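## Task

Bring plate E07 into nest OUT while the other two plates finish in the nests they began in. Every plate has to rest flat within its nest's locators, its A1 well at the nest corner labelled A1, and must stay there without the robot holding it. Finish with both grippers released and the arms moved away.

## Robot and tools

Setup. Two six-joint arms, left_arm and right_arm, each with a parallel gripper. Nest OUT lies between the arms; nests N1, N2, N3 and RD form an arc in front of them, going clockwise when viewed from above. A fixed bar-code scanner stands next to RD. Plate IDs are unknown at first: put a plate flat in RD with its A1 well (the cut-off corner) at the corner labelled A1, keep the arms out of the scanner's line of sight, and the result reports the ID. Either arm may be parked out of the way.

Frame. All printed poses share one world frame: origin on the table surface midway between the arms, +z up, +x outward over the table, left_arm on the +y side. The names left and right do not mean image sides. Arm bases may be tilted. Mounting plates under the bases and the metal frame behind them are obstacles, and a "too close" warning counts them as belonging to the arm on that side. Reported hand positions can be inaccurate, more so at full reach.

execute_actions. Argument actions is a list holding one action, or an empty list to just fetch state and images. An action may contain rows, steps and until.
- rows: 1 to 15 rows, each applied for one control step of 1/30 s. Each row is one list of 14 numbers in [-1, 1] covering both arms: left_arm waist, shoulder, elbow, wrist pitch, wrist yaw, wrist roll, gripper opening, then the same seven for right_arm.
- The six joint numbers are scaled offsets, measured from the joint angles reported by the latest result (the angles when the action begins), not from the previous row. Scale for 1.0: waist 1.264 rad, shoulder 1.32, elbow 1.276, wrist pitch 1.83, wrist yaw 1.686, wrist roll 2.022. Send 0 for a joint to keep its current target.
- Joint ranges (rad): waist -2.880 to 2.880, shoulder 0.000 to 3.142, elbow 0.000 to 3.019, wrist pitch -1.693 to 1.571, wrist yaw -1.571 to 1.571, wrist roll -2.094 to 2.094. A request more than 0.019 rad beyond a limit is refused; true limits can differ by up to 0.019 rad, and a joint driven into one is clipped with the message "joint sent to its limit" (its absence does not prove there is room left).
- Gripper opening is absolute, not an offset: +1 fully open, -1 closed. Closing fully takes at least about 0.2 s.
- steps: 1 to 450 control steps, no fewer than the number of rows, default 15. Once the rows run out the arms keep heading for the last row's targets, so long moves need many steps.
- until: ends the action early on the first step where every condition holds, e.g. {"scanner": {"code": "m09"}} or {"scanner": {"reads": [">=", 1]}}. Numbers need a comparison (=, !=, <, <=, >, >=). It does not halt the arms. Any unknown name or out-of-range value rejects the whole call.

Motion limits. Per step, each joint's target is kept within a lead of its measured angle: 0.264 rad waist, 0.32 shoulder, 0.276 elbow, 0.33 wrist pitch, 0.186 wrist yaw, 0.522 wrist roll. If targets would put the gripper over 70 mm from where it is, they are pulled back. Big moves therefore need several calls; don't rely on an arm finishing a move after its steps end. Moves of a few mm may produce no motion. Arms sag under zero offsets; to hold one, send offsets back to the wanted angles in the first call and zeros afterwards, enlarging the offset if a joint stays short.

Result lines. The state line `left_arm: …` | `right_arm: …` gives end_effector_position (m) and end_effector_quat_wxyz for each gripper; that point sits between the finger pads about 1 cm inside the tips. Fingers point along gripper +z and close along its y axis. Joint positions and Joint velocities list each arm's six joints (rad, rad/s) and then the pad gap (m; 0.094 when fully open). grip_measured is the measured opening on the command scale, each gripper off by up to about 1 mm. To grasp, command about 0.03 below grip_measured (less for a gentler grip). "joint command not followed" means the clearance check altered that arm's joint targets; the arm drops its target and waits for new rows. If an arm is forced far from its target, both arms drop their targets. Scanner fields: code (current ID in lower case such as e07, or no_read; never wrong) and reads (count of changes from no_read to an ID).

zoom_image. Arguments camera (cam_high, cam_low, cam_left_wrist, cam_right_wrist) and region [x0, y0, x1, y1] in pixels of that camera's latest 504x504 image, origin top-left, at most 504 by 504. All four cameras come with OpenCV calibrations (K, distortion, T_world_to_cam); cam_high looks down from about 1.3 m over the table, cam_low from the side, and the wrist cameras move with their hands. Expect a few degrees and millimetres of calibration error.

finished_scene. Argument scene: the current scene's number. Irreversible; the goal must already hold with no robot contact. The result reports success and gives the next task if any.

Avoid. Dropping, slipping or slamming plates, hard pushes, arm-to-arm collisions, and anything leaving the table. Random brief tugs on held parts or nudges to loose ones can occur. Holding loads heats motors: a MOTOR HOT line appears from 85 °C, and at 100 °C an OVER-TEMPERATURE FAULT drops that arm and its gripper until it cools.

Each tool is called after "Call:" by a JSON object that holds its "method" and its "body".

## Session

I'll start by getting the current state and camera images.

Call:
{"method": "execute_actions", "body": {"actions": []}}

Scene clock: 0.00 s.
left_arm: end_effector_position=(+0.1613, +0.8057, +0.1638) grip_measured=+1.000 end_effector_quat_wxyz=(+0.102, -0.034, +0.979, +0.171) | right_arm: end_effector_position=(+0.2524, +0.3189, +0.1948) grip_measured=+1.000 end_effector_quat_wxyz=(-0.203, -0.249, +0.930, +0.178)
Joint positions: left_arm=[ 1.409  1.479  1.15  -0.853  0.097  1.23   0.094] | right_arm=[ 1.173  2.109  2.095 -1.629 -0.543  0.45   0.094]
Joint velocities: left_arm=[-0.005 -0.024  0.007  0.002 -0.022 -0.081  0.   ] | right_arm=[-0.015 -0.015 -0.007  0.017 -0.022  0.007  0.   ]
scanner: code=no_read reads=0

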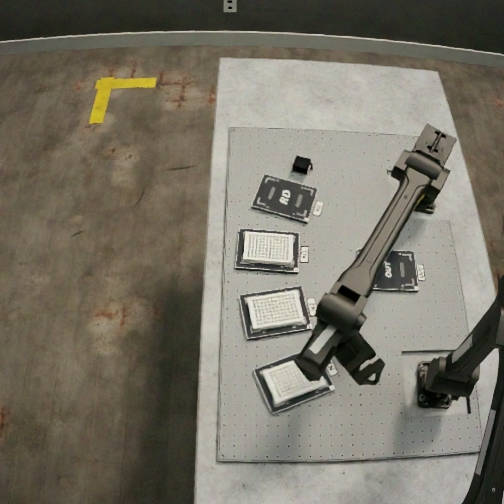

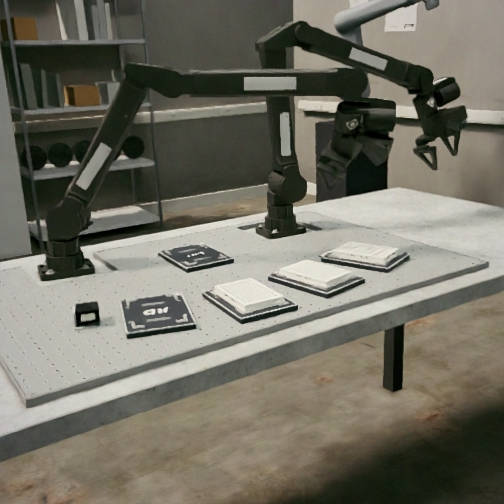

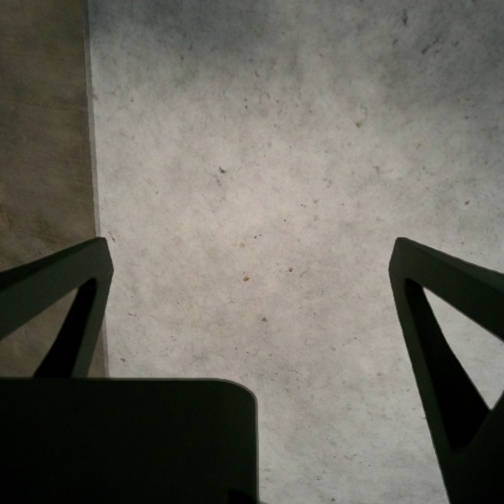

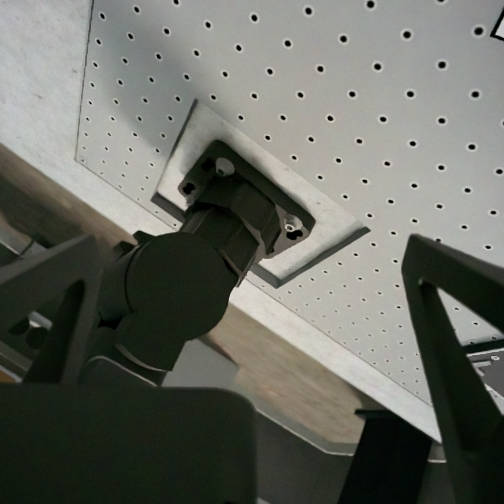

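Call:
{"method": "zoom_image", "body": {"camera": "cam_high", "region": [200, 120, 504, 440]}}

Call:
{"method": "zoom_image", "body": {"camera": "cam_low", "region": [0, 200, 504, 420]}}

Region (200, 120, 504, 440) of cam_high's 504x504 image, scaled by 1.575, with more detail than that image has; it fills the left 479 columns of this view, and the rest is white.

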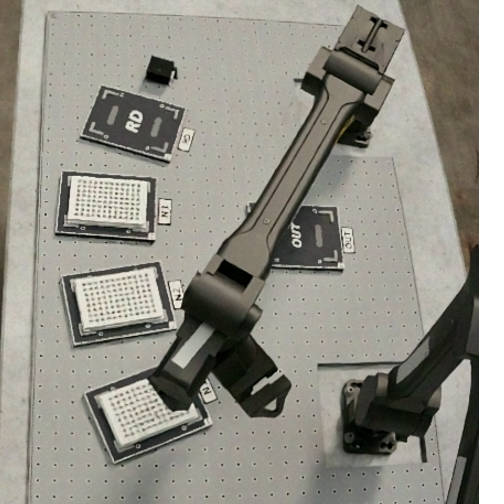

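Region (0, 200, 504, 420) of cam_low's 504x504 image, scaled by 1.000; it fills the top 220 rows of this view, and the rest is white.

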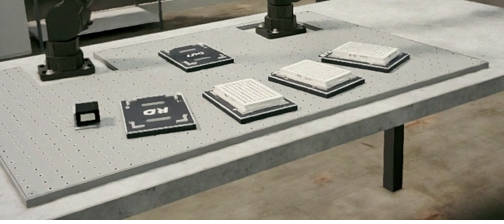

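Call:
{"method": "zoom_image", "body": {"camera": "cam_high", "region": [220, 140, 360, 280]}}

Call:
{"method": "zoom_image", "body": {"camera": "cam_high", "region": [220, 270, 360, 420]}}

Call:
{"method": "zoom_image", "body": {"camera": "cam_low", "region": [60, 230, 280, 350]}}

Call:
{"method": "zoom_image", "body": {"camera": "cam_low", "region": [250, 220, 430, 310]}}

Region (220, 140, 360, 280) of cam_high's 504x504 image, scaled by 3.600, with more detail than that image has.

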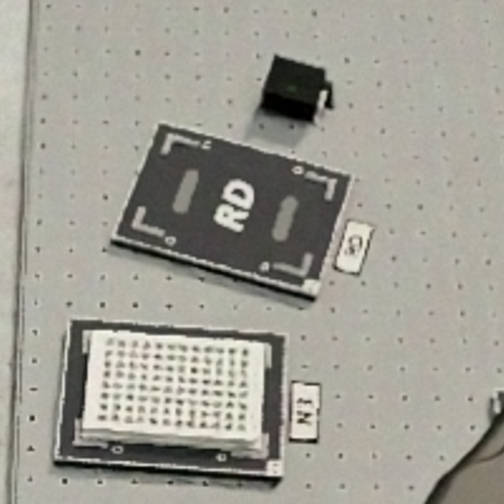

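Region (220, 270, 360, 420) of cam_high's 504x504 image, scaled by 3.360, with more detail than that image has; it fills the left 470 columns of this view, and the rest is white.

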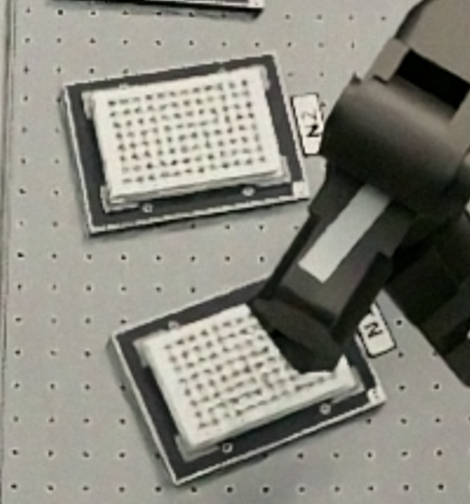

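Region (60, 230, 280, 350) of cam_low's 504x504 image, scaled by 2.291, with more detail than that image has; it fills the top 275 rows of this view, and the rest is white.

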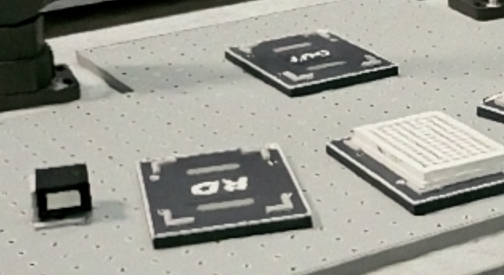

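Region (250, 220, 430, 310) of cam_low's 504x504 image, scaled by 2.800, with more detail than that image has.

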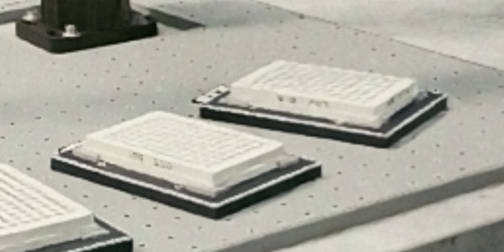

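Call:
{"method": "zoom_image", "body": {"camera": "cam_low", "region": [270, 250, 370, 300]}}

Call:
{"method": "zoom_image", "body": {"camera": "cam_low", "region": [320, 235, 420, 280]}}

Call:
{"method": "zoom_image", "body": {"camera": "cam_low", "region": [200, 270, 300, 325]}}

Region (270, 250, 370, 300) of cam_low's 504x504 image, scaled by 5.040, with more detail than that image has.

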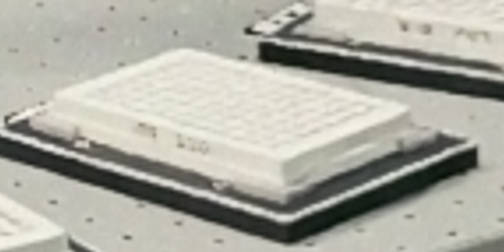

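Region (320, 235, 420, 280) of cam_low's 504x504 image, scaled by 5.040, with more detail than that image has; it fills the top 227 rows of this view, and the rest is white.

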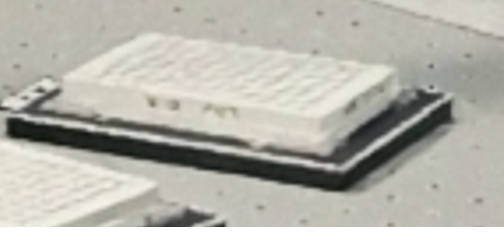

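Region (200, 270, 300, 325) of cam_low's 504x504 image, scaled by 5.040, with more detail than that image has; it fills the top 277 rows of this view, and the rest is white.

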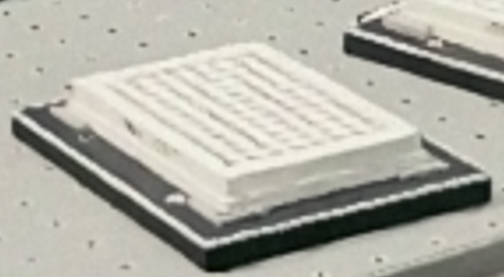

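Call:
{"method": "zoom_image", "body": {"camera": "cam_high", "region": [340, 220, 460, 320]}}

Call:
{"method": "zoom_image", "body": {"camera": "cam_low", "region": [140, 230, 250, 285]}}

Call:
{"method": "zoom_image", "body": {"camera": "cam_low", "region": [60, 280, 210, 345]}}

Region (340, 220, 460, 320) of cam_high's 504x504 image, scaled by 4.200, with more detail than that image has.

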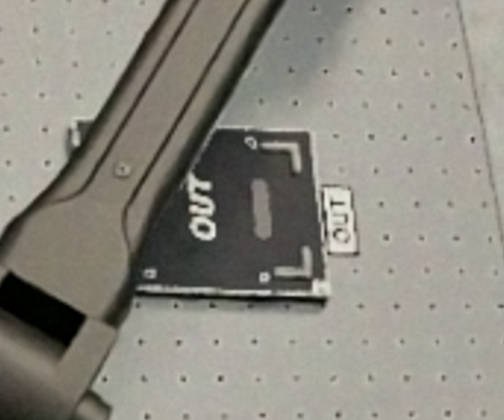

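Region (140, 230, 250, 285) of cam_low's 504x504 image, scaled by 4.582, with more detail than that image has.

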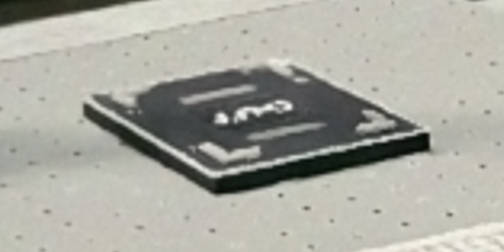

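Region (60, 280, 210, 345) of cam_low's 504x504 image, scaled by 3.360, with more detail than that image has; it fills the top 218 rows of this view, and the rest is white.

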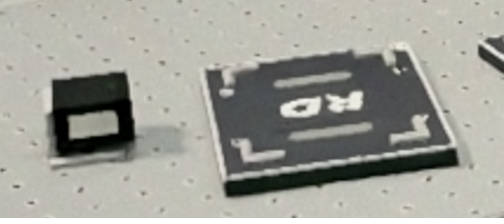

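Call:
{"method": "execute_actions", "body": {"actions": [{"rows": [[0,0,0,0.273,0,0,1, -0.396,0,0,0,0,0,1]], "steps": 30}]}}

Scene clock: 121.00 s.
left_arm: end_effector_position=(+0.1832, +0.8908, +0.2154) grip_measured=+1.000 end_effector_quat_wxyz=(+0.160, -0.021, +0.914, +0.373) | right_arm: end_effector_position=(+0.5134, +0.0952, +0.1948) grip_measured=+1.000 end_effector_quat_wxyz=(-0.149, +0.007, +0.963, +0.226)
Joint positions: left_arm=[ 1.409  1.487  1.131 -0.383  0.097  1.23   0.094] | right_arm=[ 0.635  2.109  2.095 -1.629 -0.544  0.45   0.094]
Joint velocities: left_arm=[-0.005 -0.005  0.007 -0.012 -0.022 -0.037  0.   ] | right_arm=[ 0.269 -0.024  0.012  0.007  0.066 -0.007  0.   ]
scanner: code=no_read reads=0
camera_calibration (this result's frames):
cam_left_wrist: T_world_to_cam=[[0.170308, -0.720947, -0.671737, 0.755812], [-0.928732, -0.345263, 0.135092, 0.45522], [-0.32932, 0.600857, -0.728367, -0.195651], [0, 0, 0, 1]] pos_world=[0.229625, 0.819629, 0.303706]
cam_right_wrist: T_world_to_cam=[[-0.0813594, -0.903514, -0.420765, 0.208374], [-0.612426, -0.287746, 0.736299, 0.208903], [-0.78633, 0.317592, -0.529924, 0.597075], [0, 0, 0, 1]] pos_world=[0.614389, 0.0587531, 0.250266]

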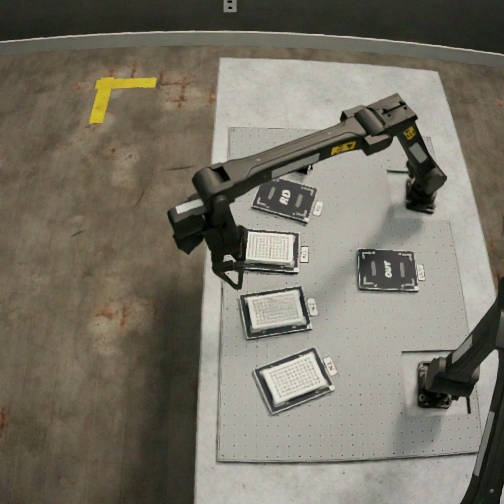

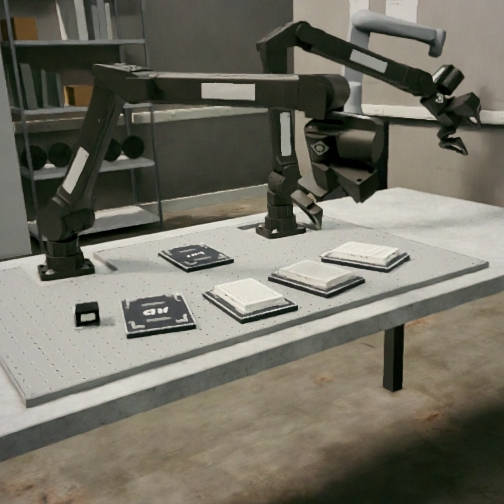

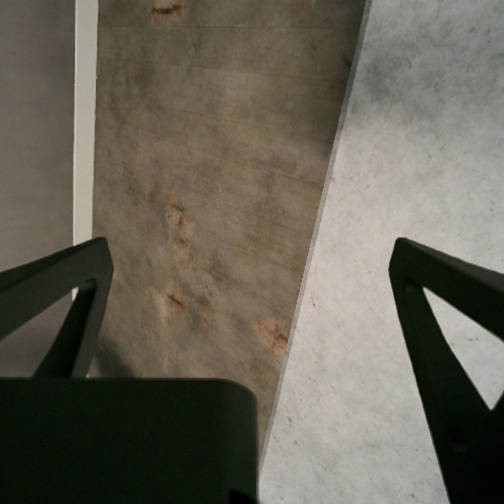

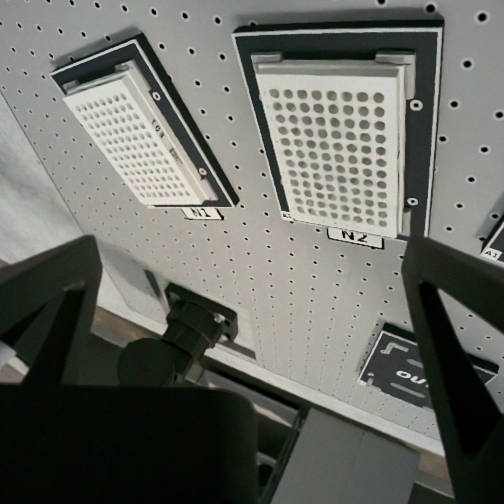

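Call:
{"method": "zoom_image", "body": {"camera": "cam_right_wrist", "region": [110, 60, 250, 220]}}

Call:
{"method": "zoom_image", "body": {"camera": "cam_right_wrist", "region": [220, 10, 460, 260]}}

Region (110, 60, 250, 220) of cam_right_wrist's 504x504 image, scaled by 3.150, with more detail than that image has; it fills the left 441 columns of this view, and the rest is white.

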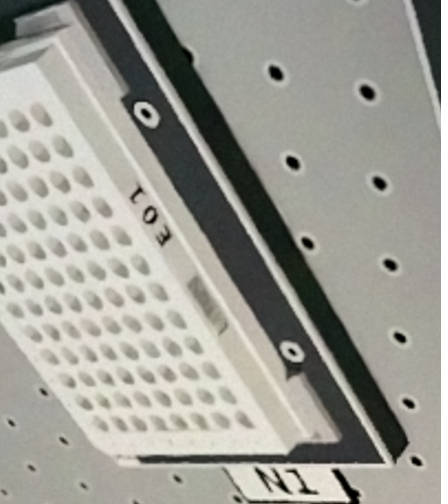

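Region (220, 10, 460, 260) of cam_right_wrist's 504x504 image, scaled by 2.016, with more detail than that image has; it fills the left 484 columns of this view, and the rest is white.

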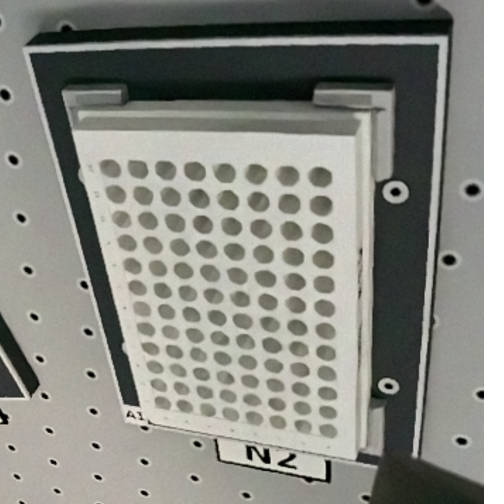

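Call:
{"method": "zoom_image", "body": {"camera": "cam_right_wrist", "region": [140, 105, 190, 175]}}

Call:
{"method": "zoom_image", "body": {"camera": "cam_right_wrist", "region": [370, 100, 430, 220]}}

Region (140, 105, 190, 175) of cam_right_wrist's 504x504 image, scaled by 7.200, with more detail than that image has; it fills the left 360 columns of this view, and the rest is white.

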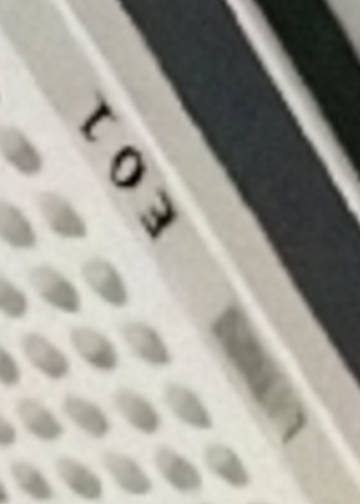

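Region (370, 100, 430, 220) of cam_right_wrist's 504x504 image, scaled by 4.200, with more detail than that image has.

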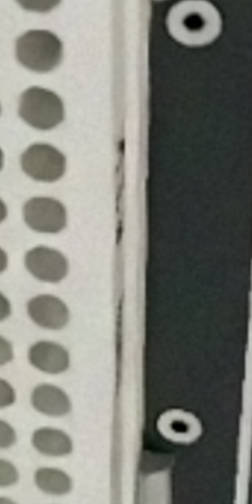

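Call:
{"method": "execute_actions", "body": {"actions": [{"rows": [[-0.237,0,0,0,0,0,1, 0,-0.227,0,0,0,0,1]], "steps": 30}]}}

Scene clock: 202.67 s.
left_arm: end_effector_position=(+0.3431, +0.8176, +0.2154) grip_measured=+1.000 end_effector_quat_wxyz=(+0.214, +0.114, +0.907, +0.345) | right_arm: end_effector_position=(+0.4651, +0.0741, +0.3803) grip_measured=+1.000 end_effector_quat_wxyz=(-0.016, -0.036, +0.956, +0.289)
Joint positions: left_arm=[ 1.113  1.487  1.131 -0.383  0.097  1.23   0.094] | right_arm=[ 0.638  1.791  2.084 -1.629 -0.544  0.45   0.094]
Joint velocities: left_arm=[ 0.005 -0.005 -0.007  0.002  0.037  0.022  0.   ] | right_arm=[-0.005  0.083  0.007 -0.002 -0.095  0.022  0.   ]
scanner: code=no_read reads=0
camera_calibration (this result's frames):
cam_left_wrist: T_world_to_cam=[[-0.0469734, -0.73946, -0.67156, 0.765495], [-0.989103, -0.0594759, 0.134674, 0.365584], [-0.139527, 0.670568, -0.728608, -0.221099], [0, 0, 0, 1]] pos_world=[0.366709, 0.736058, 0.303746]
cam_right_wrist: T_world_to_cam=[[0.0556266, -0.837698, -0.543293, 0.241345], [-0.78225, -0.374711, 0.497671, 0.212891], [-0.620476, 0.397307, -0.676134, 0.636663], [0, 0, 0, 1]] pos_world=[0.548143, 0.028996, 0.455641]

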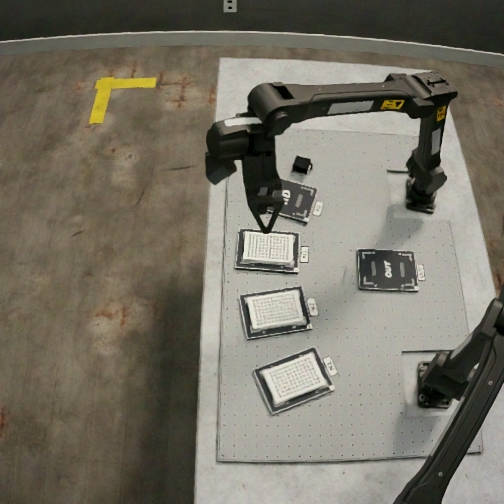

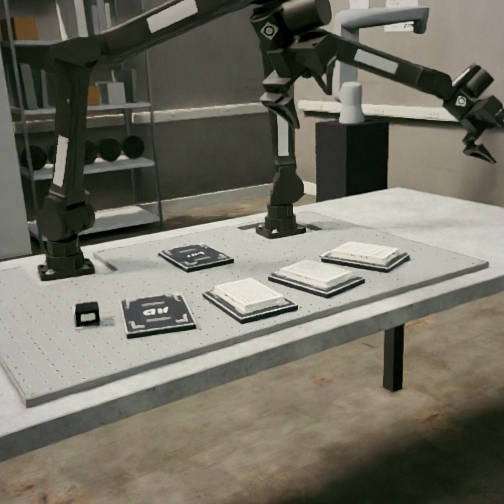

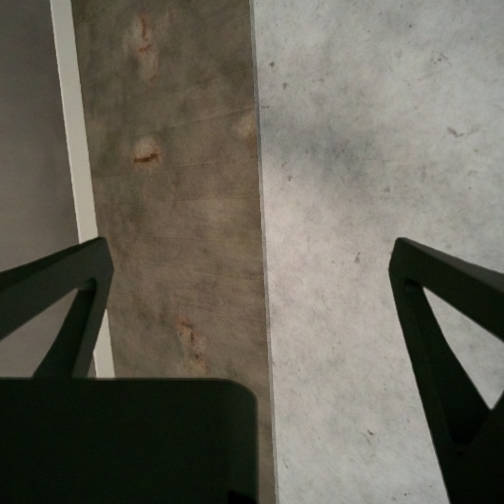

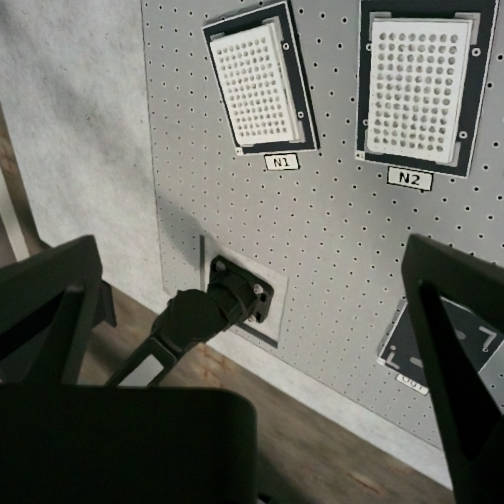

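Call:
{"method": "execute_actions", "body": {"actions": [{"rows": [[0.25,0,0,0,0,0,1, -0.284,-0.079,-0.610,0.246,0.085,0.554,1]], "steps": 60}]}}

Scene clock: 324.67 s.
left_arm: end_effector_position=(+0.1740, +0.8934, +0.2154) grip_measured=+1.000 end_effector_quat_wxyz=(+0.157, -0.028, +0.913, +0.374) | right_arm: end_effector_position=(+0.4487, -0.1568, +0.1146) grip_measured=+1.000 end_effector_quat_wxyz=(-0.156, +0.660, +0.725, +0.125)
Joint positions: left_arm=[ 1.425  1.487  1.131 -0.383  0.096  1.23   0.094] | right_arm=[ 0.268  1.692  1.284 -1.191 -0.401  1.561  0.094]
Joint velocities: left_arm=[-0.005 -0.005  0.002 -0.012 -0.007 -0.022  0.   ] | right_arm=[-0.015 -0.005  0.002 -0.027  0.007  0.007  0.   ]
scanner: code=no_read reads=0
camera_calibration (this result's frames):
cam_left_wrist: T_world_to_cam=[[0.181871, -0.718034, -0.671826, 0.754671], [-0.922946, -0.360367, 0.1353, 0.459946], [-0.339254, 0.595452, -0.728247, -0.193742], [0, 0, 0, 1]] pos_world=[0.221525, 0.822993, 0.303685]
cam_right_wrist: T_world_to_cam=[[-0.994336, -0.0992798, 0.0379433, 0.424807], [-0.0197079, 0.523037, 0.852082, 0.00376768], [-0.10444, 0.846508, -0.522031, 0.359791], [0, 0, 0, 1]] pos_world=[0.460052, -0.264361, 0.168493]

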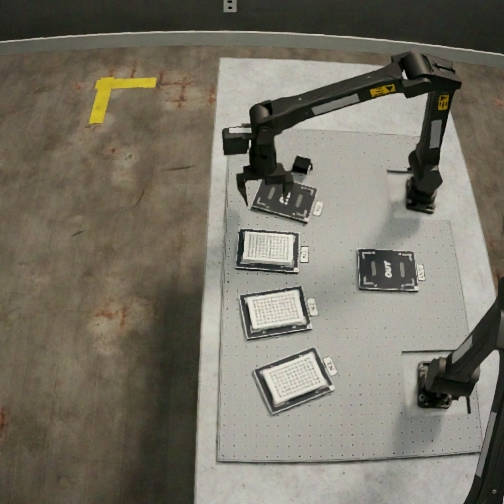

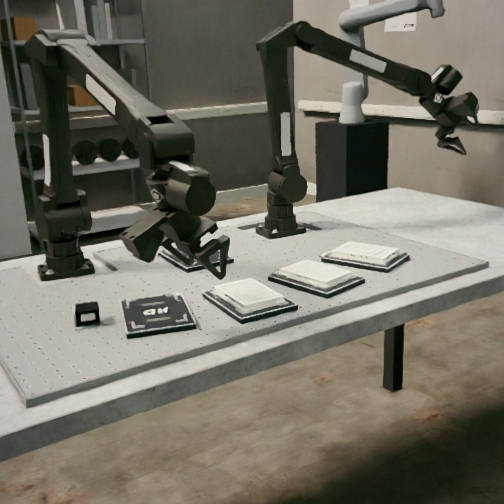

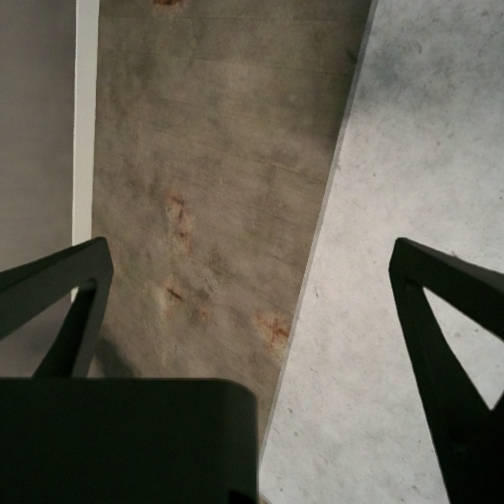

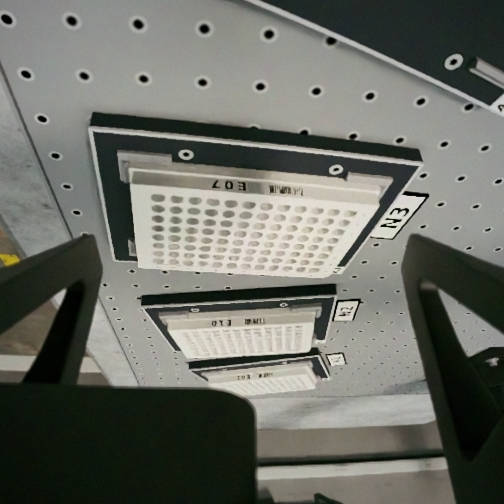

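Call:
{"method": "zoom_image", "body": {"camera": "cam_right_wrist", "region": [180, 150, 340, 220]}}

Call:
{"method": "zoom_image", "body": {"camera": "cam_right_wrist", "region": [140, 280, 360, 400]}}

Region (180, 150, 340, 220) of cam_right_wrist's 504x504 image, scaled by 3.150, with more detail than that image has; it fills the top 220 rows of this view, and the rest is white.

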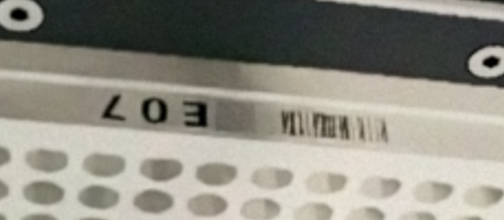

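Region (140, 280, 360, 400) of cam_right_wrist's 504x504 image, scaled by 2.291, with more detail than that image has; it fills the top 275 rows of this view, and the rest is white.

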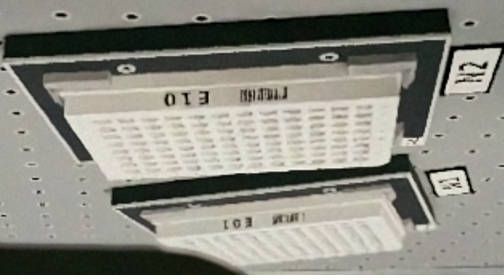

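Call:
{"method": "zoom_image", "body": {"camera": "cam_right_wrist", "region": [70, 95, 250, 285]}}

Call:
{"method": "zoom_image", "body": {"camera": "cam_right_wrist", "region": [250, 110, 440, 300]}}

Region (70, 95, 250, 285) of cam_right_wrist's 504x504 image, scaled by 2.653, with more detail than that image has; it fills the left 477 columns of this view, and the rest is white.

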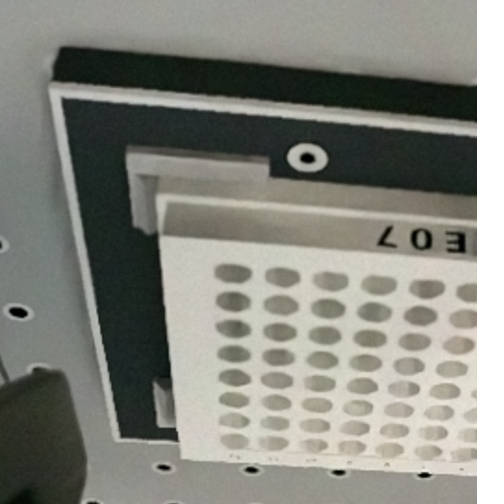

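Region (250, 110, 440, 300) of cam_right_wrist's 504x504 image, scaled by 2.653, with more detail than that image has.

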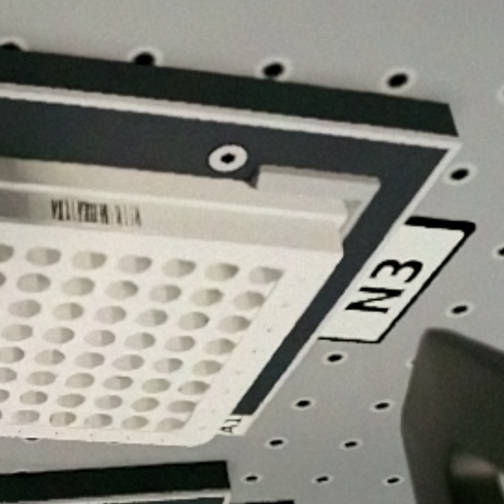

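Call:
{"method": "execute_actions", "body": {"actions": [{"rows": [[0,0,0,0,0,0,1, 0.2575,0.0374,0.0513,0.0252,0.2378,-0.5267,1]], "steps": 45}]}}

Scene clock: 446.17 s.
left_arm: end_effector_position=(+0.1740, +0.8934, +0.2154) grip_measured=+1.000 end_effector_quat_wxyz=(+0.157, -0.028, +0.913, +0.374) | right_arm: end_effector_position=(+0.4349, -0.0648, +0.1006) grip_measured=+1.000 end_effector_quat_wxyz=(+0.007, +0.045, +0.999, +0.006)
Joint positions: left_arm=[ 1.425  1.487  1.131 -0.383  0.096  1.23   0.094] | right_arm=[ 0.593  1.716  1.315 -1.152 -0.004  0.505  0.094]
Joint velocities: left_arm=[-0.005 -0.024 -0.017 -0.002  0.037 -0.007  0.   ] | right_arm=[-0.005  0.005  0.002 -0.007 -0.022  0.007  0.   ]
scanner: code=no_read reads=0
camera_calibration (this result's frames):
cam_left_wrist: T_world_to_cam=[[0.181871, -0.718034, -0.671826, 0.754671], [-0.922946, -0.360367, 0.1353, 0.459946], [-0.339254, 0.595452, -0.728247, -0.193742], [0, 0, 0, 1]] pos_world=[0.221525, 0.822993, 0.303685]
cam_right_wrist: T_world_to_cam=[[-0.0956611, -0.995413, 0.0011269, -0.0244081], [-0.818079, 0.0792638, 0.569618, 0.314108], [-0.567095, 0.0535684, -0.821909, 0.453182], [0, 0, 0, 1]] pos_world=[0.511627, -0.0734698, 0.19358]

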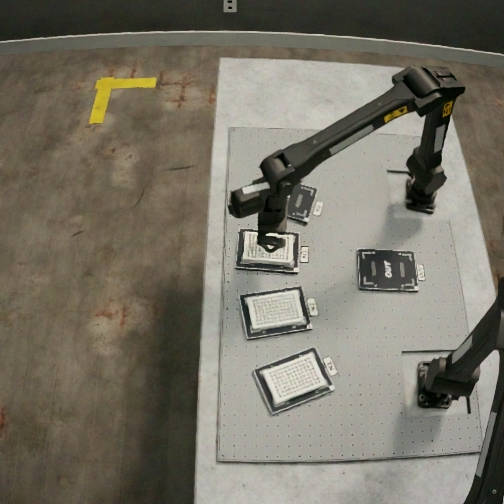

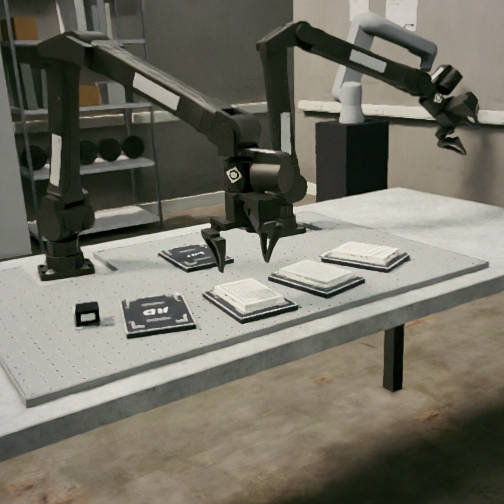

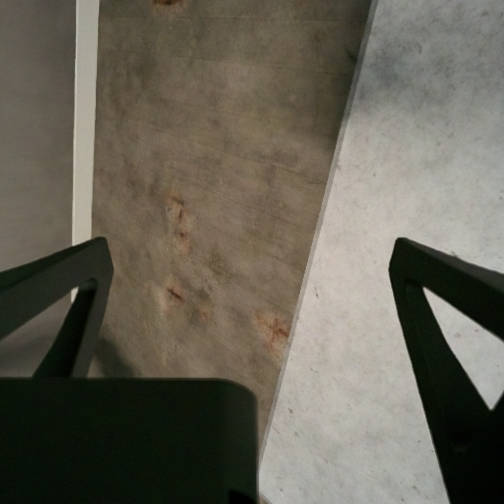

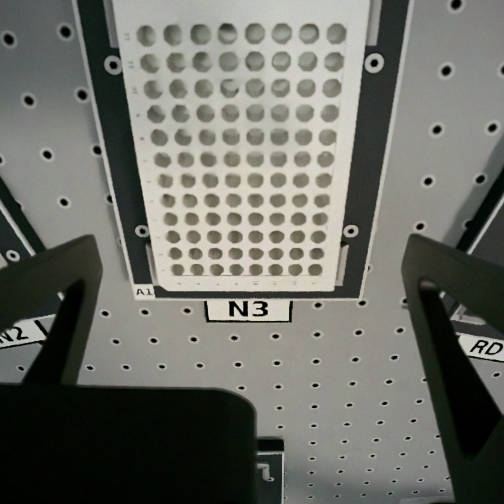

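Call:
{"method": "zoom_image", "body": {"camera": "cam_right_wrist", "region": [90, 0, 270, 310]}}

Call:
{"method": "zoom_image", "body": {"camera": "cam_right_wrist", "region": [240, 0, 420, 310]}}

Region (90, 0, 270, 310) of cam_right_wrist's 504x504 image, scaled by 1.626, with more detail than that image has; it fills the left 293 columns of this view, and the rest is white.

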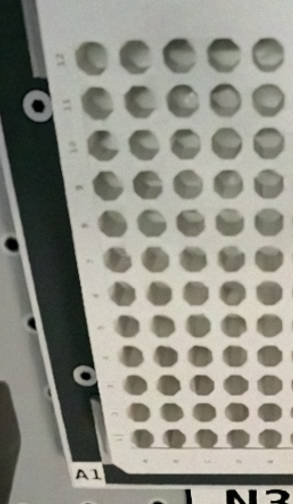

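Region (240, 0, 420, 310) of cam_right_wrist's 504x504 image, scaled by 1.626, with more detail than that image has; it fills the left 293 columns of this view, and the rest is white.

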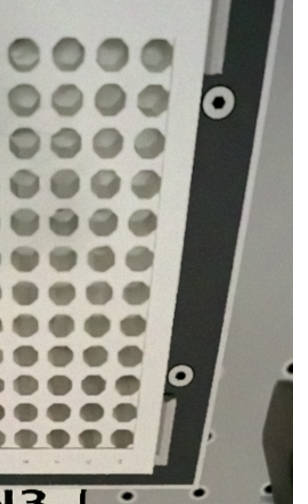

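Call:
{"method": "zoom_image", "body": {"camera": "cam_right_wrist", "region": [100, 0, 400, 150]}}

Call:
{"method": "zoom_image", "body": {"camera": "cam_right_wrist", "region": [100, 150, 400, 310]}}

Region (100, 0, 400, 150) of cam_right_wrist's 504x504 image, scaled by 1.680, with more detail than that image has.

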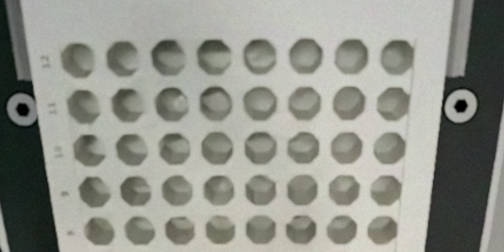

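Region (100, 150, 400, 310) of cam_right_wrist's 504x504 image, scaled by 1.680, with more detail than that image has; it fills the top 269 rows of this view, and the rest is white.

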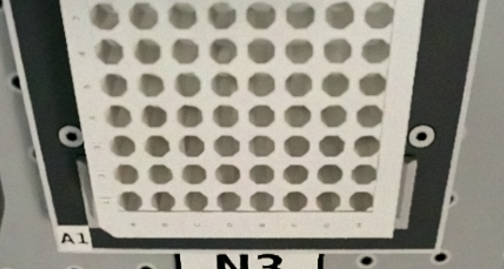

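Call:
{"method": "zoom_image", "body": {"camera": "cam_right_wrist", "region": [50, 210, 150, 310]}}

Call:
{"method": "zoom_image", "body": {"camera": "cam_right_wrist", "region": [360, 210, 460, 310]}}

Region (50, 210, 150, 310) of cam_right_wrist's 504x504 image, scaled by 5.040, with more detail than that image has.

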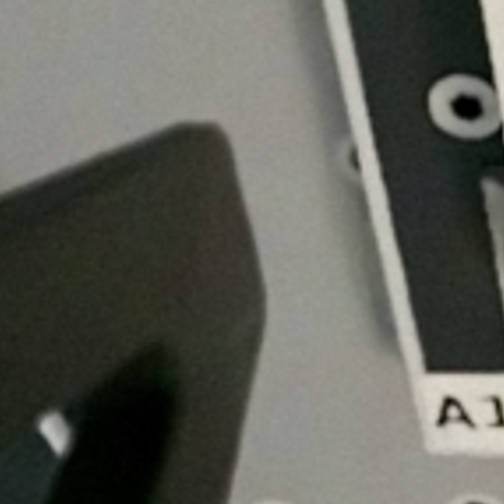

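Region (360, 210, 460, 310) of cam_right_wrist's 504x504 image, scaled by 5.040, with more detail than that image has.

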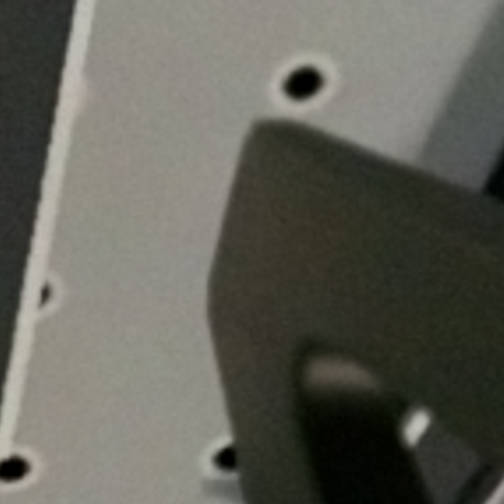

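Call:
{"method": "execute_actions", "body": {"actions": [{"rows": [[0,0,0,0,0,0,1, 0,0.0712,-0.001,0.0492,0.005,-0.0094,1]], "steps": 24}]}}

Scene clock: 566.97 s.
left_arm: end_effector_position=(+0.1740, +0.8934, +0.2154) grip_measured=+1.000 end_effector_quat_wxyz=(+0.157, -0.028, +0.913, +0.374) | right_arm: end_effector_position=(+0.4488, -0.0593, +0.0598) grip_measured=+1.000 end_effector_quat_wxyz=(+0.005, +0.041, +0.999, +0.002)
Joint positions: left_arm=[ 1.425  1.487  1.131 -0.383  0.096  1.23   0.094] | right_arm=[ 0.593  1.8    1.315 -1.074  0.     0.496  0.094]
Joint velocities: left_arm=[-0.005  0.005  0.007 -0.007  0.022 -0.037  0.   ] | right_arm=[ 0.005  0.005  0.012 -0.017 -0.051 -0.037  0.   ]
scanner: code=no_read reads=0
camera_calibration (this result's frames):
cam_left_wrist: T_world_to_cam=[[0.181871, -0.718034, -0.671826, 0.754671], [-0.922946, -0.360367, 0.1353, 0.459946], [-0.339254, 0.595452, -0.728247, -0.193742], [0, 0, 0, 1]] pos_world=[0.221525, 0.822993, 0.303685]
cam_right_wrist: T_world_to_cam=[[-0.0862006, -0.996248, 0.00771689, -0.0223119], [-0.816337, 0.0750697, 0.572677, 0.347172], [-0.571107, 0.0430655, -0.819745, 0.428274], [0, 0, 0, 1]] pos_world=[0.526076, -0.0667341, 0.152431]

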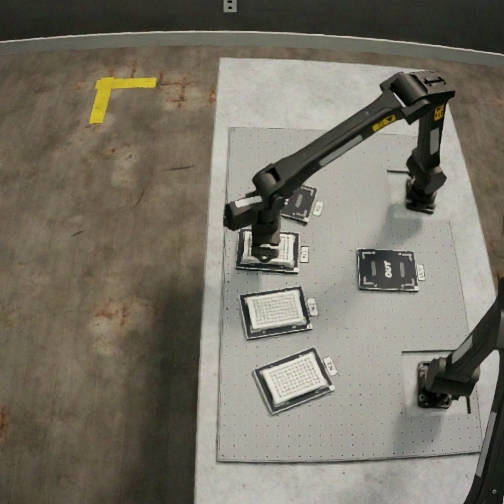

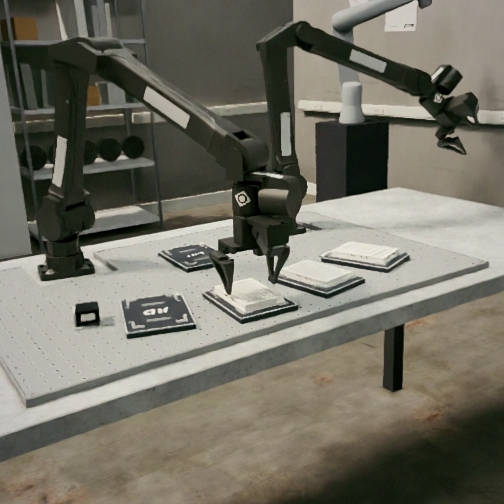

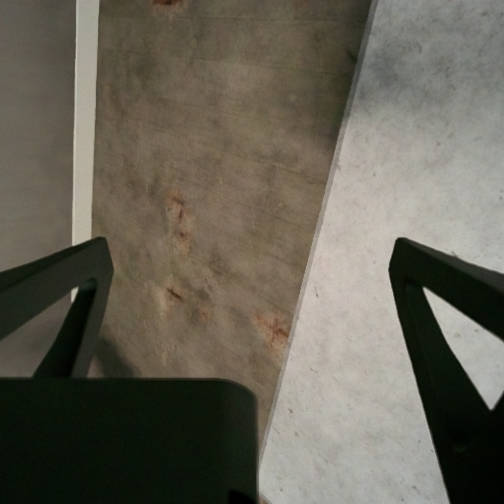

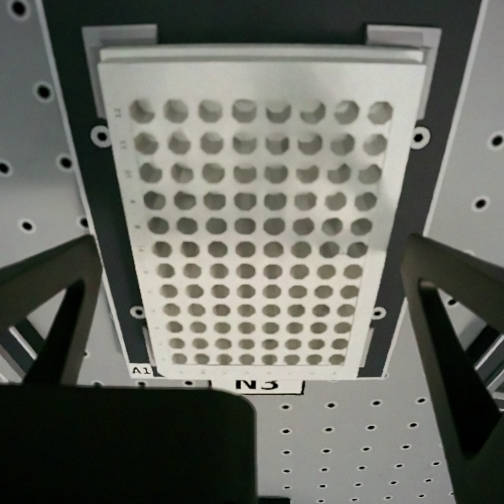

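Call:
{"method": "zoom_image", "body": {"camera": "cam_right_wrist", "region": [70, 10, 460, 200]}}

Call:
{"method": "zoom_image", "body": {"camera": "cam_right_wrist", "region": [70, 200, 460, 400]}}

Region (70, 10, 460, 200) of cam_right_wrist's 504x504 image, scaled by 1.292, with more detail than that image has; it fills the top 246 rows of this view, and the rest is white.

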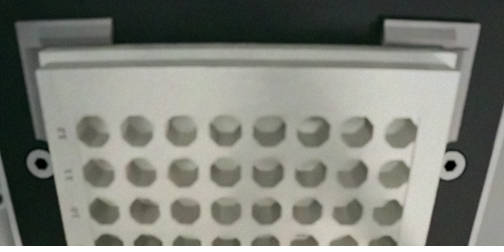

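Region (70, 200, 460, 400) of cam_right_wrist's 504x504 image, scaled by 1.292, with more detail than that image has; it fills the top 258 rows of this view, and the rest is white.

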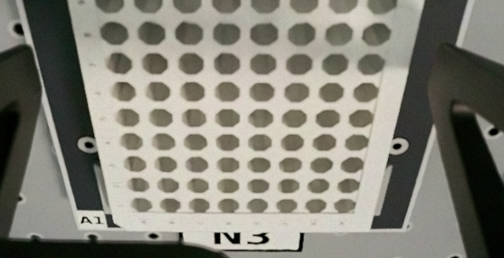

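Call:
{"method": "execute_actions", "body": {"actions": [{"rows": [[0,0,0,0,0,0,1, 0.0063,0.0114,-0.0251,0.0240,0,0.004,1]], "steps": 18}]}}

Scene clock: 651.13 s.
left_arm: end_effector_position=(+0.1740, +0.8934, +0.2154) grip_measured=+1.000 end_effector_quat_wxyz=(+0.157, -0.028, +0.913, +0.374) | right_arm: end_effector_position=(+0.4454, -0.0608, +0.0510) grip_measured=+1.000 end_effector_quat_wxyz=(+0.007, +0.040, +0.999, +0.003)
Joint positions: left_arm=[ 1.425  1.487  1.131 -0.383  0.096  1.23   0.094] | right_arm=[ 0.593  1.8    1.288 -1.043  0.     0.495  0.094]
Joint velocities: left_arm=[ 0.005 -0.015  0.007  0.002 -0.007  0.022  0.   ] | right_arm=[-0.015 -0.005  0.022 -0.027 -0.037  0.022  0.   ]
scanner: code=no_read reads=0
camera_calibration (this result's frames):
cam_left_wrist: T_world_to_cam=[[0.181871, -0.718034, -0.671826, 0.754671], [-0.922946, -0.360367, 0.1353, 0.459946], [-0.339254, 0.595452, -0.728247, -0.193742], [0, 0, 0, 1]] pos_world=[0.221525, 0.822993, 0.303685]
cam_right_wrist: T_world_to_cam=[[-0.0858503, -0.996294, 0.0053419, -0.0240685], [-0.818958, 0.0736208, 0.569111, 0.350779], [-0.567395, 0.0444836, -0.822243, 0.417775], [0, 0, 0, 1]] pos_world=[0.522251, -0.0683881, 0.144009]

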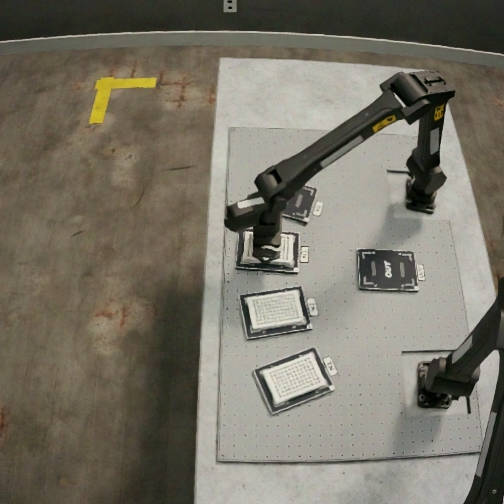

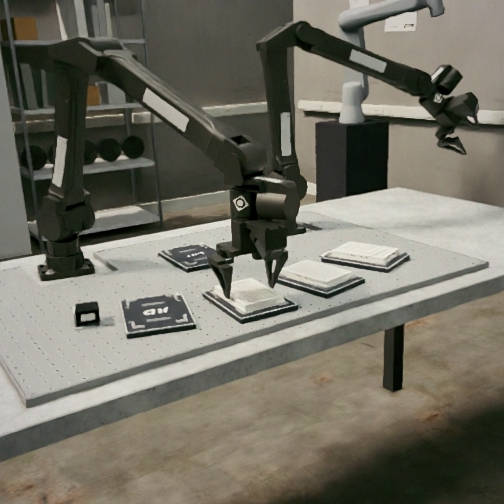

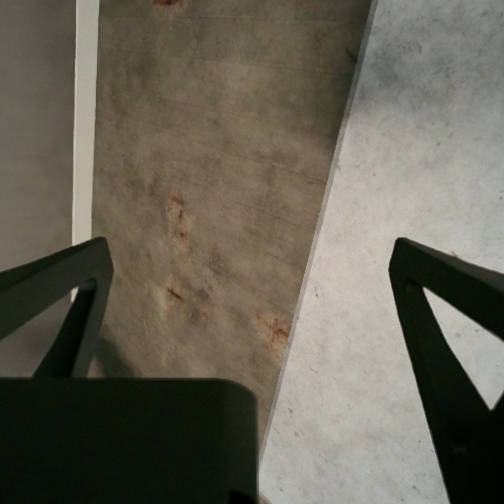

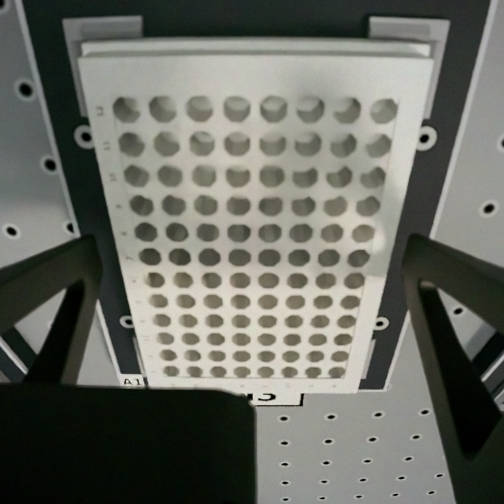

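Call:
{"method": "zoom_image", "body": {"camera": "cam_right_wrist", "region": [50, 10, 460, 200]}}

Call:
{"method": "zoom_image", "body": {"camera": "cam_right_wrist", "region": [50, 200, 460, 400]}}

Call:
{"method": "zoom_image", "body": {"camera": "cam_low", "region": [190, 240, 310, 330]}}

Region (50, 10, 460, 200) of cam_right_wrist's 504x504 image, scaled by 1.229, with more detail than that image has; it fills the top 234 rows of this view, and the rest is white.

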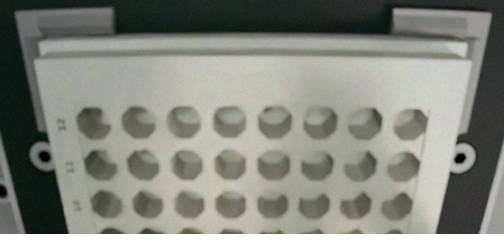

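Region (50, 200, 460, 400) of cam_right_wrist's 504x504 image, scaled by 1.229, with more detail than that image has; it fills the top 246 rows of this view, and the rest is white.

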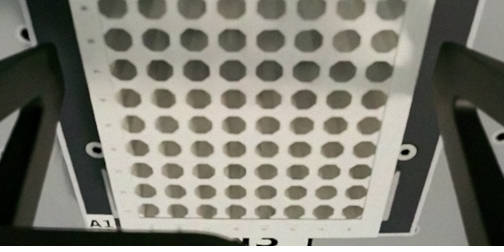

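Region (190, 240, 310, 330) of cam_low's 504x504 image, scaled by 4.200, with more detail than that image has; it fills the top 378 rows of this view, and the rest is white.

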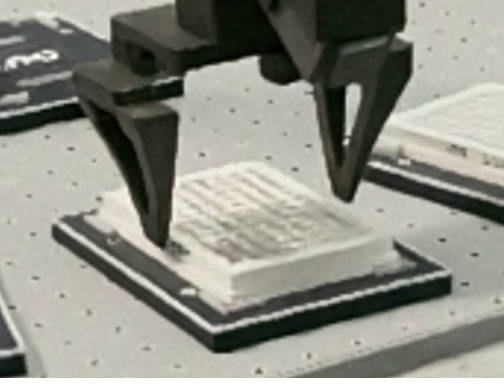

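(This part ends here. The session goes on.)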